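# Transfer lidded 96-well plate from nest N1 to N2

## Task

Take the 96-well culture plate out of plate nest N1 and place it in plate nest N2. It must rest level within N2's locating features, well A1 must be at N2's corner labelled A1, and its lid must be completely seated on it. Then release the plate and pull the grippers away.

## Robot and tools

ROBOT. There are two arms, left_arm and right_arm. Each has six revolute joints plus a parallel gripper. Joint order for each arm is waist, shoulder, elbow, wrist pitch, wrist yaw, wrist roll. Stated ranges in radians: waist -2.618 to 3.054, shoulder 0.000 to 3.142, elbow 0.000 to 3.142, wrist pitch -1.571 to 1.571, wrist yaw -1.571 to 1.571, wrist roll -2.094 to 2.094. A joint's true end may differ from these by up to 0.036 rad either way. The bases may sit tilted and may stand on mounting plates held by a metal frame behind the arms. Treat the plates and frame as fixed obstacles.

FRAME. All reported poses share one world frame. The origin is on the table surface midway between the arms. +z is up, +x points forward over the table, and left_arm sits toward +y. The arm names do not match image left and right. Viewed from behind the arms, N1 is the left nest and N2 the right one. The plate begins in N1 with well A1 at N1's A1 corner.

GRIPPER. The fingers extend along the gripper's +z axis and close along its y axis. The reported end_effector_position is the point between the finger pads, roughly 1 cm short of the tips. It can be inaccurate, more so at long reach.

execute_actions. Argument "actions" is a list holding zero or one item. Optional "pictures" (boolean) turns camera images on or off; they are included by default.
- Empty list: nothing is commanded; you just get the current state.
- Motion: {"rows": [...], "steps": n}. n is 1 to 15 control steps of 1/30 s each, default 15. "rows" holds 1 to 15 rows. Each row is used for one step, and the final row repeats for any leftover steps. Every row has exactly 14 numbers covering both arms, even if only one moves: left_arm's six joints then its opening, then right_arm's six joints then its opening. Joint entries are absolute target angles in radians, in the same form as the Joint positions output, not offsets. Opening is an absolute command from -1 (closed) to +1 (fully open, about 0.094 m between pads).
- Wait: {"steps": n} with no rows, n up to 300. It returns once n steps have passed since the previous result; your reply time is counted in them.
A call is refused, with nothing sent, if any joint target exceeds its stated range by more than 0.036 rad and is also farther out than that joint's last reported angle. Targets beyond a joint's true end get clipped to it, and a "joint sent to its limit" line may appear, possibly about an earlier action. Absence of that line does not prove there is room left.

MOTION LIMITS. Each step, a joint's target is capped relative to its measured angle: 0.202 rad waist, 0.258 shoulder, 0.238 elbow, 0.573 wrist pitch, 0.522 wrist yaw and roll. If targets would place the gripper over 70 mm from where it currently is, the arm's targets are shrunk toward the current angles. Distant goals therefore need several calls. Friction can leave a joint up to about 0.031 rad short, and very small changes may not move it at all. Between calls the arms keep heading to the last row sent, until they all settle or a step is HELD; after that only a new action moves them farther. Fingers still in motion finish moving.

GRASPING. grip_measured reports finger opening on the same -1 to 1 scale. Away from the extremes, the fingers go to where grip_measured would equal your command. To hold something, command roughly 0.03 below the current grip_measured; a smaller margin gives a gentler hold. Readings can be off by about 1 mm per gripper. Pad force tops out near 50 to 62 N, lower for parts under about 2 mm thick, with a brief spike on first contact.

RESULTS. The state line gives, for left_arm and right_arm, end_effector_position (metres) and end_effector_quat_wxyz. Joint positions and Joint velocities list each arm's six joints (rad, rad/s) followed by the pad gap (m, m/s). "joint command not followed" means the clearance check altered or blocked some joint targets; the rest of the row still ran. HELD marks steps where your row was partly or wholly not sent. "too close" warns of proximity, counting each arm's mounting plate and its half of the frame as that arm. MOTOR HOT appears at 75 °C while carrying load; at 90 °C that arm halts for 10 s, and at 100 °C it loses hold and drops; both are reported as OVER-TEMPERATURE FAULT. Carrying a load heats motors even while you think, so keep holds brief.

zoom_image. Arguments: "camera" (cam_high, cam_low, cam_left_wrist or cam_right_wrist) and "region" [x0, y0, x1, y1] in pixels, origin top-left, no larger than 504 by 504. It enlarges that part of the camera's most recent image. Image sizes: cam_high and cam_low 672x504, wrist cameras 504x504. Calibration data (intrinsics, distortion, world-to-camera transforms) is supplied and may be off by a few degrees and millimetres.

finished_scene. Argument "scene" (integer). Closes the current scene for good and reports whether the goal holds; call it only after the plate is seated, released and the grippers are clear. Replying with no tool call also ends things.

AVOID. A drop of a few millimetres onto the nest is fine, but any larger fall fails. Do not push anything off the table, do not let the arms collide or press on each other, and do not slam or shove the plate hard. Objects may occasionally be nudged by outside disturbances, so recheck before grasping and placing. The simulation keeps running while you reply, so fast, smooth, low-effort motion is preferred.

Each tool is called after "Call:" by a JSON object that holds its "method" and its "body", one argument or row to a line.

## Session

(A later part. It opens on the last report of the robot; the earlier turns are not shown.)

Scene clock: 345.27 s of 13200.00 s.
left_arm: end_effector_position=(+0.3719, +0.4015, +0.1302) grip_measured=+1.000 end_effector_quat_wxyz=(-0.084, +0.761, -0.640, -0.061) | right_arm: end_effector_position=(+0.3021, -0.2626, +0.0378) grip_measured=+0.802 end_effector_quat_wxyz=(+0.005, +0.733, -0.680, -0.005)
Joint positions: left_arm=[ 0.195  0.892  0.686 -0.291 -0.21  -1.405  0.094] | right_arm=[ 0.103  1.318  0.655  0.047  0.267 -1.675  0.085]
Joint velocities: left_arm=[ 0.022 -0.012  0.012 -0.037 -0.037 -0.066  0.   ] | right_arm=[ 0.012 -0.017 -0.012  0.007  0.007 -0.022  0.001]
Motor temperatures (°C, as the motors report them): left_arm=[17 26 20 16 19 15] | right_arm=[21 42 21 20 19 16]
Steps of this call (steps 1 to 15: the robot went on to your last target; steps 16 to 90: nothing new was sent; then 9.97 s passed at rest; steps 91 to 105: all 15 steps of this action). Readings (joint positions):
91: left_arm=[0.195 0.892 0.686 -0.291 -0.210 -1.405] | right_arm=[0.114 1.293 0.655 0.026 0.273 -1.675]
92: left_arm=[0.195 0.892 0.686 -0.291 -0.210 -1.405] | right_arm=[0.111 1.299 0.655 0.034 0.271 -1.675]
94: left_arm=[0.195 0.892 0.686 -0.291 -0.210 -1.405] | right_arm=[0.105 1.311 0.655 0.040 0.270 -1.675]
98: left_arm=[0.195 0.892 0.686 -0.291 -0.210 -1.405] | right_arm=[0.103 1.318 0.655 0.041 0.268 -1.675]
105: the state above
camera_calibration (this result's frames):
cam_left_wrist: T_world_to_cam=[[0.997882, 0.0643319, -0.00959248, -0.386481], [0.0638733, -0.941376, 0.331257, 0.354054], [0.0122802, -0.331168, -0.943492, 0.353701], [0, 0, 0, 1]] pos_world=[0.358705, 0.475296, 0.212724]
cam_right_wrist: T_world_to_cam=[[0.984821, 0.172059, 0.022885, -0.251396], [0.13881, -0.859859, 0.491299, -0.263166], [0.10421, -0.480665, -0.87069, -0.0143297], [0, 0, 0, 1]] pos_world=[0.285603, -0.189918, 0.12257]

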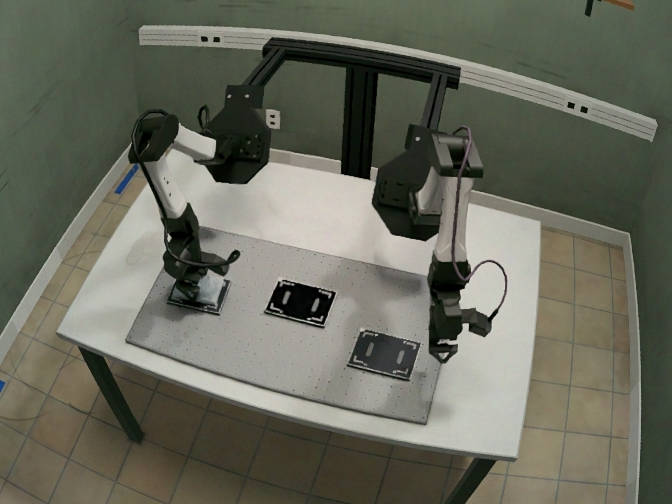

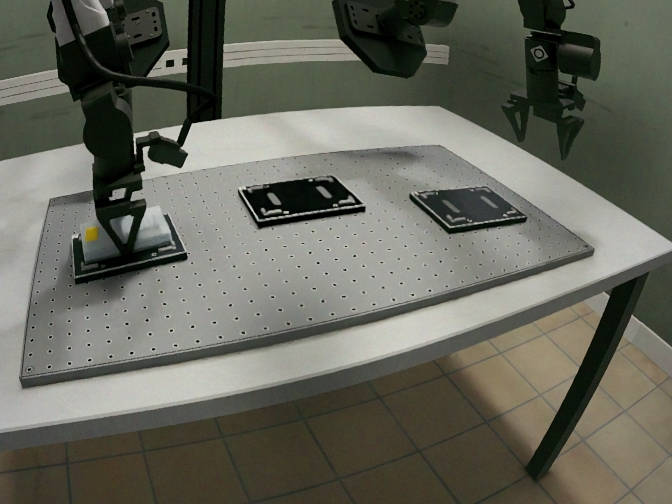

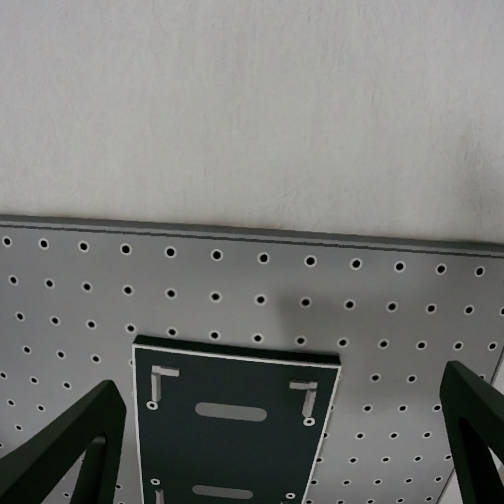

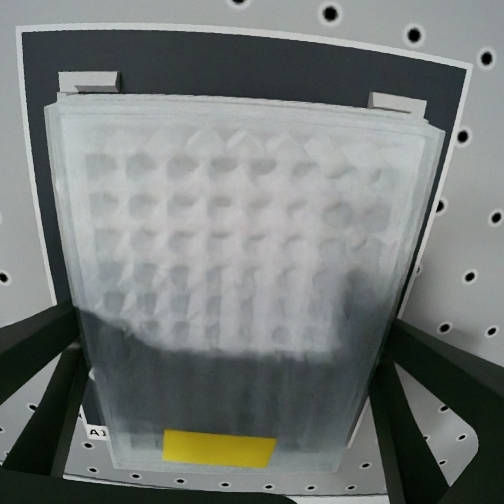

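Call:
{"method": "execute_actions", "body": {
  "actions": [
    {"rows":[[0.2,0.9,0.67,-0.3,-0.2,-1.4,1,0.088,1.338,0.655,0.076,0.26,-1.66,0.77],[0.2,0.9,0.67,-0.3,-0.2,-1.4,1,0.086,1.345,0.655,0.084,0.26,-1.66,0.77],[0.2,0.9,0.67,-0.3,-0.2,-1.4,1,0.083,1.352,0.655,0.092,0.26,-1.66,0.77],[0.2,0.9,0.67,-0.3,-0.2,-1.4,1,0.081,1.358,0.655,0.098,0.26,-1.66,0.77]]}
  ]
}}

Call:
{"method": "zoom_image", "body": {
  "camera": "cam_low",
  "region": [50, 180, 210, 300]
}}

Scene clock: 352.13 s of 13200.00 s.
left_arm: end_effector_position=(+0.3719, +0.4015, +0.1302) grip_measured=+1.000 end_effector_quat_wxyz=(-0.084, +0.761, -0.640, -0.061) | right_arm: end_effector_position=(+0.3012, -0.2648, +0.0317) grip_measured=+0.802 end_effector_quat_wxyz=(+0.006, +0.728, -0.686, -0.002)
Joint positions: left_arm=[ 0.195  0.892  0.686 -0.291 -0.21  -1.405  0.094] | right_arm=[ 0.092  1.344  0.655  0.076  0.265 -1.667  0.085]
Joint velocities: left_arm=[ 0.017  0.002 -0.012 -0.007 -0.051  0.022  0.   ] | right_arm=[-0.012  0.012  0.002 -0.037 -0.066  0.022 -0.001]
Motor temperatures (°C, as the motors report them): left_arm=[17 26 20 16 19 15] | right_arm=[21 40 21 20 19 16]
Steps of this call (steps 1 to 15: the robot went on to your last target; steps 16 to 90: nothing new was sent; then 3.37 s passed at rest; steps 91 to 105: all 15 steps of this action). Readings (joint positions):
91: left_arm=[0.195 0.892 0.686 -0.291 -0.210 -1.405] | right_arm=[0.103 1.318 0.655 0.049 0.267 -1.674]
92: left_arm=[0.195 0.892 0.686 -0.291 -0.210 -1.405] | right_arm=[0.102 1.319 0.655 0.052 0.267 -1.672]
94: left_arm=[0.195 0.892 0.686 -0.291 -0.210 -1.405] | right_arm=[0.097 1.329 0.655 0.064 0.267 -1.670]
98: left_arm=[0.195 0.892 0.686 -0.291 -0.210 -1.405] | right_arm=[0.092 1.344 0.655 0.074 0.265 -1.668]
105: the state above
camera_calibration (this result's frames):
cam_left_wrist: T_world_to_cam=[[0.997882, 0.0643319, -0.00959248, -0.386481], [0.0638733, -0.941376, 0.331257, 0.354054], [0.0122802, -0.331168, -0.943492, 0.353701], [0, 0, 0, 1]] pos_world=[0.358705, 0.475296, 0.212724]
cam_right_wrist: T_world_to_cam=[[0.987282, 0.157253, 0.0233778, -0.254735], [0.125015, -0.858751, 0.496908, -0.257619], [0.0982161, -0.487666, -0.867488, -0.0206769], [0, 0, 0, 1]] pos_world=[0.285732, -0.191256, 0.116031]

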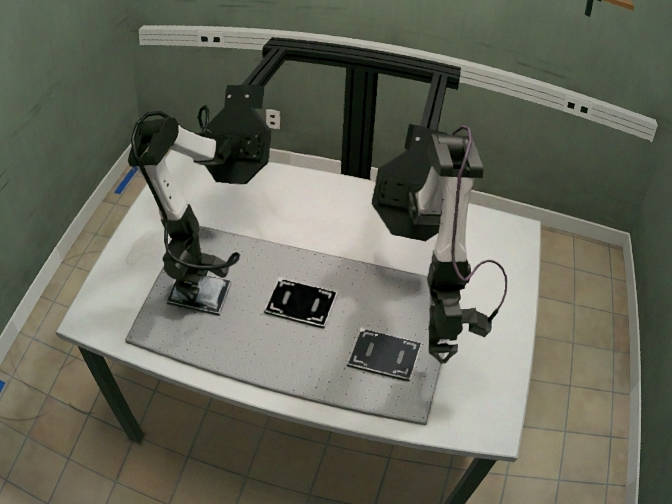

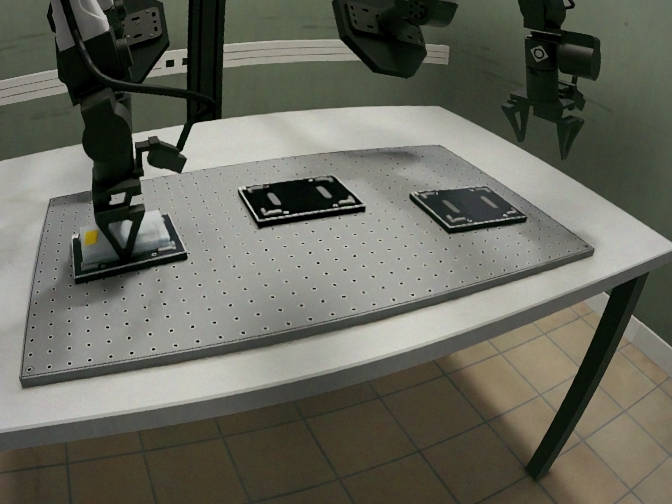

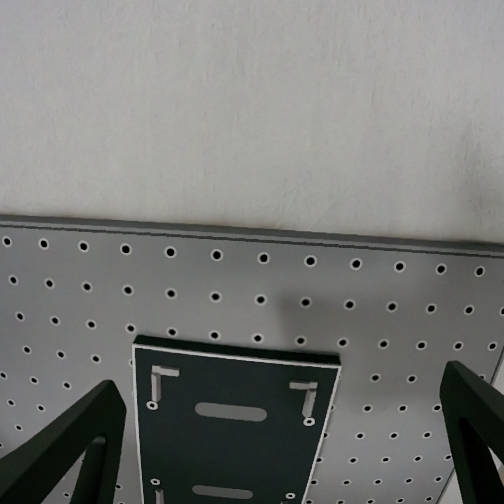

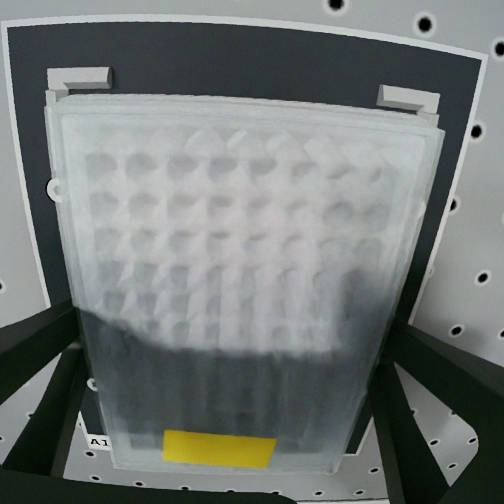

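Region (50, 180, 210, 300) of cam_low's 672x504 image, scaled by 3.150, with more detail than that image has; it fills the top 378 rows of this view, and the rest is white.

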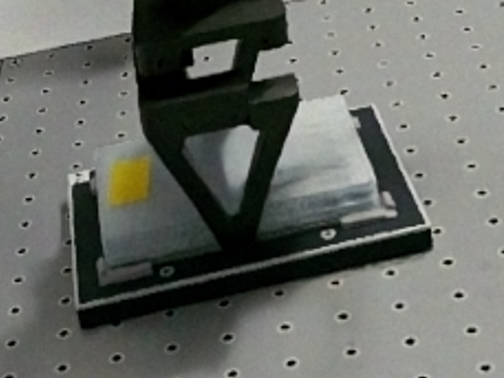

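Shift ~1.5 mm +y via yaw, lower, release.

Call:
{"method": "execute_actions", "body": {
  "actions": [
    {"rows":[[0.2,0.9,0.67,-0.3,-0.2,-1.4,1,0.095,1.35,0.655,0.09,0.243,-1.665,0.77],[0.2,0.9,0.67,-0.3,-0.2,-1.4,1,0.095,1.35,0.655,0.09,0.243,-1.665,0.77],[0.2,0.9,0.67,-0.3,-0.2,-1.4,1,0.095,1.35,0.655,0.09,0.243,-1.665,0.77],[0.2,0.9,0.67,-0.3,-0.2,-1.4,1,0.095,1.35,0.655,0.09,0.243,-1.665,0.77],[0.2,0.9,0.67,-0.3,-0.2,-1.4,1,0.095,1.372,0.655,0.105,0.243,-1.665,0.77]]}
  ],
  "pictures": false
}}

Call:
{"method": "execute_actions", "body": {
  "actions": [
    {"rows":[[0.2,0.9,0.67,-0.3,-0.2,-1.4,1,0.095,1.35,0.655,0.088,0.26,-1.665,1]]}
  ]
}}

Call:
{"method": "zoom_image", "body": {
  "camera": "cam_low",
  "region": [50, 180, 210, 300]
}}

Scene clock: 363.57 s of 13200.00 s.
left_arm: end_effector_position=(+0.3719, +0.4015, +0.1302) grip_measured=+1.000 end_effector_quat_wxyz=(-0.084, +0.761, -0.640, -0.061) | right_arm: end_effector_position=(+0.3010, -0.2637, +0.0309) grip_measured=+0.802 end_effector_quat_wxyz=(+0.005, +0.728, -0.686, -0.004)
Joint positions: left_arm=[ 0.195  0.892  0.686 -0.291 -0.21  -1.405  0.094] | right_arm=[ 0.092  1.348  0.655  0.079  0.26  -1.666  0.085]
Joint velocities: left_arm=[-0.002 -0.017 -0.002  0.007  0.007 -0.066  0.   ] | right_arm=[-0.002 -0.012 -0.002  0.022 -0.066  0.007 -0.   ]
Motor temperatures (°C, as the motors report them): left_arm=[17 27 20 16 19 15] | right_arm=[20 39 21 20 19 16]
Steps of this call (steps 1 to 15: the robot went on to your last target; steps 16 to 90: nothing new was sent; then 7.93 s passed at rest; steps 91 to 105: all 15 steps of this action). Readings (joint positions):
91: left_arm=[0.195 0.892 0.686 -0.291 -0.210 -1.405] | right_arm=[0.092 1.344 0.655 0.076 0.263 -1.667]
92: left_arm=[0.195 0.892 0.686 -0.291 -0.210 -1.405] | right_arm=[0.092 1.344 0.655 0.076 0.262 -1.667]
94: left_arm=[0.195 0.892 0.686 -0.291 -0.210 -1.405] | right_arm=[0.092 1.344 0.655 0.076 0.261 -1.667]
98: left_arm=[0.195 0.892 0.686 -0.291 -0.210 -1.405] | right_arm=[0.092 1.348 0.655 0.079 0.260 -1.666]
105: the state above

Scene clock: 364.07 s of 13200.00 s.
left_arm: end_effector_position=(+0.3719, +0.4015, +0.1302) grip_measured=+1.000 end_effector_quat_wxyz=(-0.084, +0.761, -0.640, -0.061) | right_arm: end_effector_position=(+0.3010, -0.2637, +0.0309) grip_measured=+1.000 end_effector_quat_wxyz=(+0.005, +0.728, -0.686, -0.004)
Joint positions: left_arm=[ 0.195  0.892  0.686 -0.291 -0.21  -1.405  0.094] | right_arm=[ 0.092  1.348  0.655  0.079  0.26  -1.665  0.094]
Joint velocities: left_arm=[ 0.017  0.002 -0.007 -0.007  0.007 -0.007  0.   ] | right_arm=[ 0.017 -0.007  0.002 -0.007 -0.007 -0.022  0.   ]
Motor temperatures (°C, as the motors report them): left_arm=[17 27 20 16 19 15] | right_arm=[20 39 21 20 19 16]
Steps of this call (steps 1 to 15: all 15 steps of this action). Readings (joint positions):
1: left_arm=[0.195 0.892 0.686 -0.291 -0.210 -1.405] | right_arm=[0.092 1.348 0.655 0.079 0.260 -1.665]
2: left_arm=[0.195 0.892 0.686 -0.291 -0.210 -1.405] | right_arm=[0.092 1.348 0.655 0.079 0.260 -1.665]
4: left_arm=[0.195 0.892 0.686 -0.291 -0.210 -1.405] | right_arm=[0.092 1.348 0.655 0.079 0.260 -1.665]
8: left_arm=[0.195 0.892 0.686 -0.291 -0.210 -1.405] | right_arm=[0.092 1.348 0.655 0.079 0.260 -1.665]
15: the state above
camera_calibration (this result's frames):
cam_left_wrist: T_world_to_cam=[[0.997882, 0.0643319, -0.00959248, -0.386481], [0.0638733, -0.941376, 0.331257, 0.354054], [0.0122802, -0.331168, -0.943492, 0.353701], [0, 0, 0, 1]] pos_world=[0.358705, 0.475296, 0.212724]
cam_right_wrist: T_world_to_cam=[[0.987518, 0.15567, 0.0239702, -0.255132], [0.123829, -0.861386, 0.492626, -0.25647], [0.0973344, -0.483509, -0.869911, -0.0193871], [0, 0, 0, 1]] pos_world=[0.285593, -0.190578, 0.115594]

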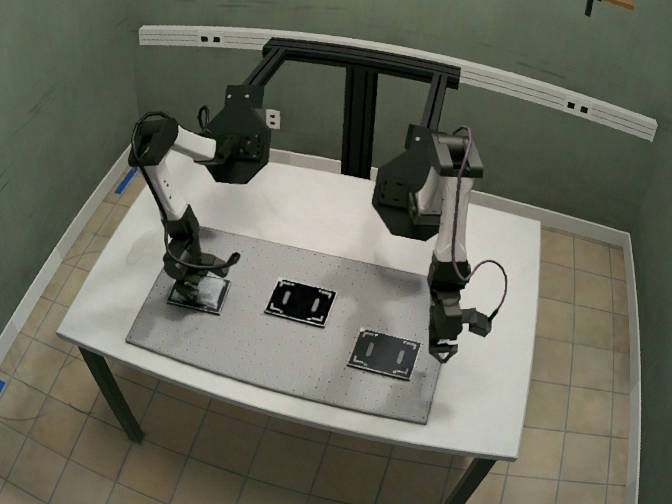

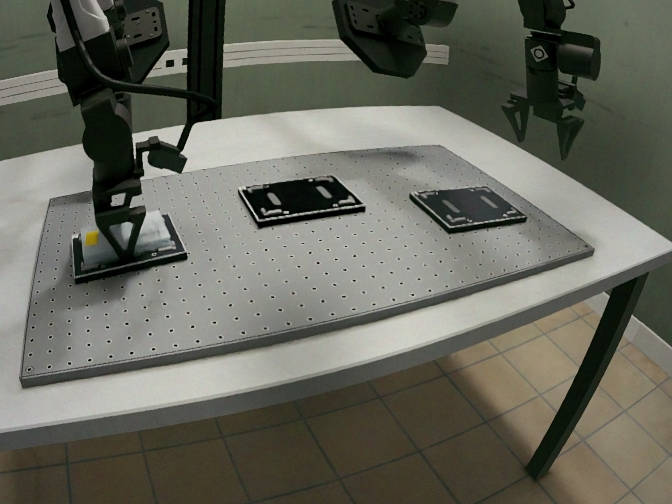

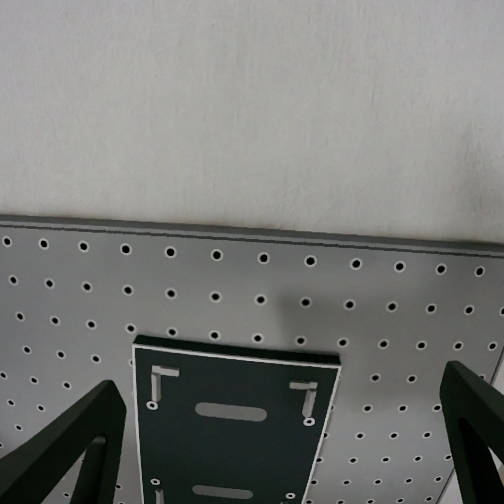

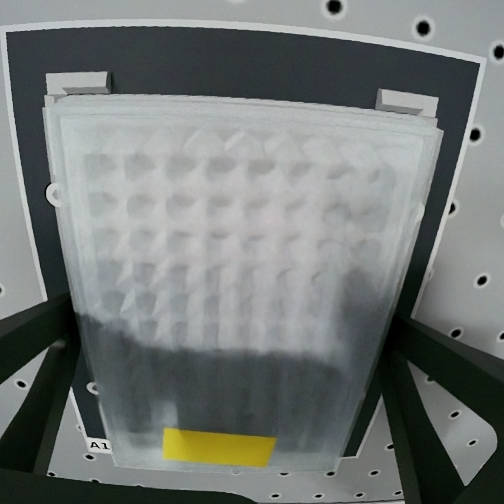

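Region (50, 180, 210, 300) of cam_low's 672x504 image, scaled by 3.150, with more detail than that image has; it fills the top 378 rows of this view, and the rest is white.

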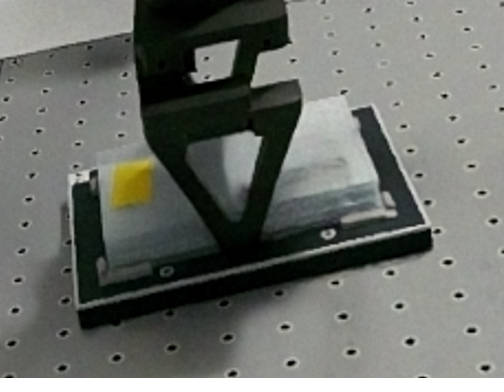

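Seated. Retract.

Call:
{"method": "execute_actions", "body": {
  "actions": [
    {"rows":[[0.2,0.9,0.67,-0.3,-0.2,-1.4,1,0.095,1.325,0.655,0.055,0.26,-1.665,1],[0.2,0.9,0.67,-0.3,-0.2,-1.4,1,0.095,1.317,0.655,0.042,0.26,-1.665,1],[0.2,0.9,0.67,-0.3,-0.2,-1.4,1,0.095,1.309,0.655,0.03,0.26,-1.665,1],[0.2,0.9,0.67,-0.3,-0.2,-1.4,1,0.095,1.301,0.655,0.02,0.26,-1.665,1],[0.2,0.9,0.67,-0.3,-0.2,-1.4,1,0.095,1.293,0.655,0.01,0.26,-1.665,1],[0.2,0.9,0.67,-0.3,-0.2,-1.4,1,0.095,1.285,0.655,0.0,0.26,-1.665,1],[0.2,0.9,0.67,-0.3,-0.2,-1.4,1,0.095,1.277,0.655,-0.01,0.26,-1.665,1],[0.2,0.9,0.67,-0.3,-0.2,-1.4,1,0.095,1.269,0.655,-0.02,0.26,-1.665,1],[0.2,0.9,0.67,-0.3,-0.2,-1.4,1,0.095,1.261,0.655,-0.03,0.26,-1.665,1],[0.2,0.9,0.67,-0.3,-0.2,-1.4,1,0.095,1.253,0.655,-0.04,0.26,-1.665,1],[0.2,0.9,0.67,-0.3,-0.2,-1.4,1,0.095,1.245,0.655,-0.05,0.26,-1.665,1],[0.2,0.9,0.67,-0.3,-0.2,-1.4,1,0.095,1.235,0.655,-0.06,0.26,-1.665,1]]}
  ],
  "pictures": false
}}

Call:
{"method": "execute_actions", "body": {
  "actions": [
    {"rows":[[0.2,0.9,0.67,-0.3,-0.2,-1.4,1,0.0,0.75,0.655,-0.5,0.2,-1.665,1]]}
  ]
}}

Call:
{"method": "zoom_image", "body": {
  "camera": "cam_low",
  "region": [50, 180, 210, 300]
}}

Scene clock: 376.43 s of 13200.00 s.
left_arm: end_effector_position=(+0.3719, +0.4015, +0.1302) grip_measured=+1.000 end_effector_quat_wxyz=(-0.084, +0.761, -0.640, -0.061) | right_arm: end_effector_position=(+0.3019, -0.2688, +0.0504) grip_measured=+1.000 end_effector_quat_wxyz=(+0.009, +0.729, -0.685, -0.008)
Joint positions: left_arm=[ 0.195  0.892  0.686 -0.291 -0.21  -1.405  0.094] | right_arm=[ 0.092  1.256  0.655 -0.025  0.26  -1.665  0.094]
Joint velocities: left_arm=[-0.027 -0.007 -0.012 -0.081 -0.007  0.037  0.   ] | right_arm=[ 0.027 -0.071  0.002 -0.051  0.022 -0.007  0.   ]
Motor temperatures (°C, as the motors report them): left_arm=[17 27 20 16 19 15] | right_arm=[19 38 20 20 19 16]
Steps of this call (steps 1 to 15: the robot went on to your last target; steps 16 to 90: nothing new was sent; then 8.87 s passed at rest; steps 91 to 105: all 15 steps of this action). Readings (joint positions):
91: left_arm=[0.195 0.892 0.686 -0.291 -0.210 -1.405] | right_arm=[0.092 1.347 0.655 0.078 0.260 -1.665]
92: left_arm=[0.195 0.892 0.686 -0.291 -0.210 -1.405] | right_arm=[0.092 1.345 0.655 0.075 0.260 -1.665]
94: left_arm=[0.195 0.892 0.686 -0.291 -0.210 -1.405] | right_arm=[0.092 1.338 0.655 0.061 0.260 -1.665]
98: left_arm=[0.195 0.892 0.686 -0.291 -0.210 -1.405] | right_arm=[0.092 1.307 0.655 0.028 0.260 -1.665]
105: the state above

Scene clock: 376.93 s of 13200.00 s.
left_arm: end_effector_position=(+0.3719, +0.4015, +0.1302) grip_measured=+1.000 end_effector_quat_wxyz=(-0.084, +0.761, -0.640, -0.061) | right_arm: end_effector_position=(+0.3070, -0.3142, +0.1592) grip_measured=+1.000 end_effector_quat_wxyz=(-0.004, +0.706, -0.708, +0.026)
Joint positions: left_arm=[ 0.195  0.892  0.686 -0.291 -0.21  -1.405  0.094] | right_arm=[ 0.008  0.738  0.66  -0.467  0.215 -1.665  0.094]
Joint velocities: left_arm=[ 0.017  0.012 -0.002 -0.051 -0.051 -0.037  0.   ] | right_arm=[-0.012 -0.017  0.007 -0.198  0.022  0.037  0.   ]
Motor temperatures (°C, as the motors report them): left_arm=[17 27 20 16 19 15] | right_arm=[19 38 20 20 19 16]
Steps of this call (steps 1 to 15: all 15 steps of this action). Readings (joint positions):
1: left_arm=[0.195 0.892 0.686 -0.291 -0.210 -1.405] | right_arm=[0.082 1.230 0.656 -0.074 0.247 -1.665]
2: left_arm=[0.195 0.892 0.686 -0.291 -0.210 -1.405] | right_arm=[0.060 1.168 0.652 -0.167 0.237 -1.665]
4: left_arm=[0.195 0.892 0.686 -0.291 -0.210 -1.405] | right_arm=[0.018 1.005 0.649 -0.303 0.232 -1.665]
8: left_arm=[0.195 0.892 0.686 -0.291 -0.210 -1.405] | right_arm=[0.008 0.749 0.658 -0.394 0.223 -1.665]
15: the state above
camera_calibration (this result's frames):
cam_left_wrist: T_world_to_cam=[[0.997882, 0.0643319, -0.00959248, -0.386481], [0.0638733, -0.941376, 0.331257, 0.354054], [0.0122802, -0.331168, -0.943492, 0.353701], [0, 0, 0, 1]] pos_world=[0.358705, 0.475296, 0.212724]
cam_right_wrist: T_world_to_cam=[[0.992494, 0.0966735, 0.0748957, -0.284483], [0.0436553, -0.852166, 0.521447, -0.341048], [0.114234, -0.514264, -0.84999, 0.0491458], [0, 0, 0, 1]] pos_world=[0.291622, -0.237854, 0.240919]

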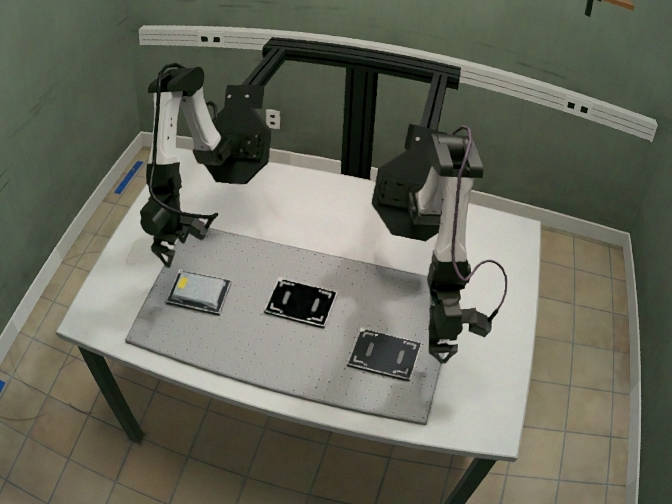

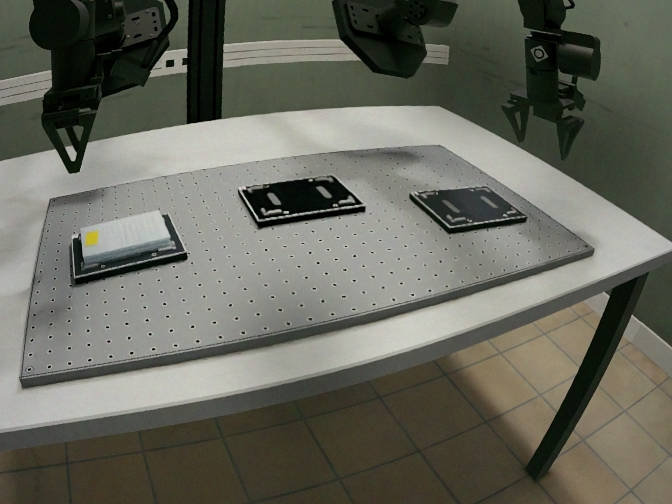

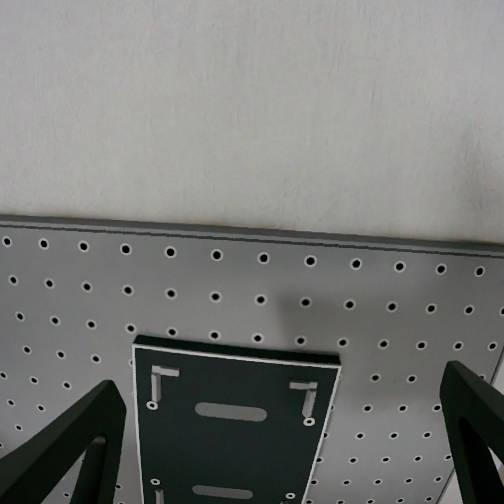

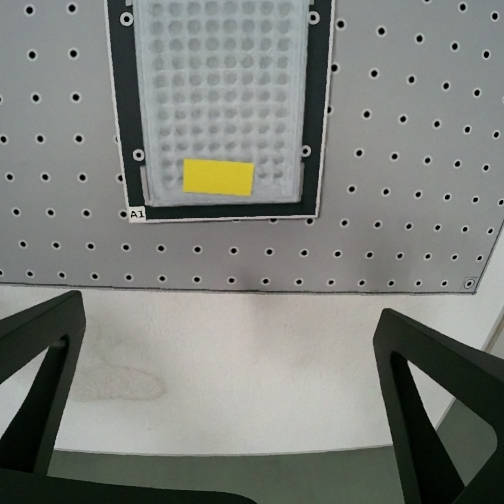

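Region (50, 180, 210, 300) of cam_low's 672x504 image, scaled by 3.150, with more detail than that image has; it fills the top 378 rows of this view, and the rest is white.

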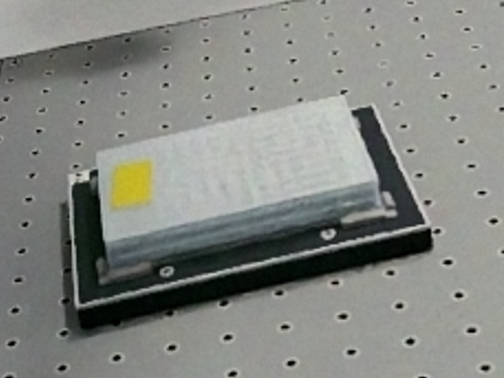

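Call:
{"method": "finished_scene", "body": {
  "scene": 1
}}

The scene is finished: the task was done.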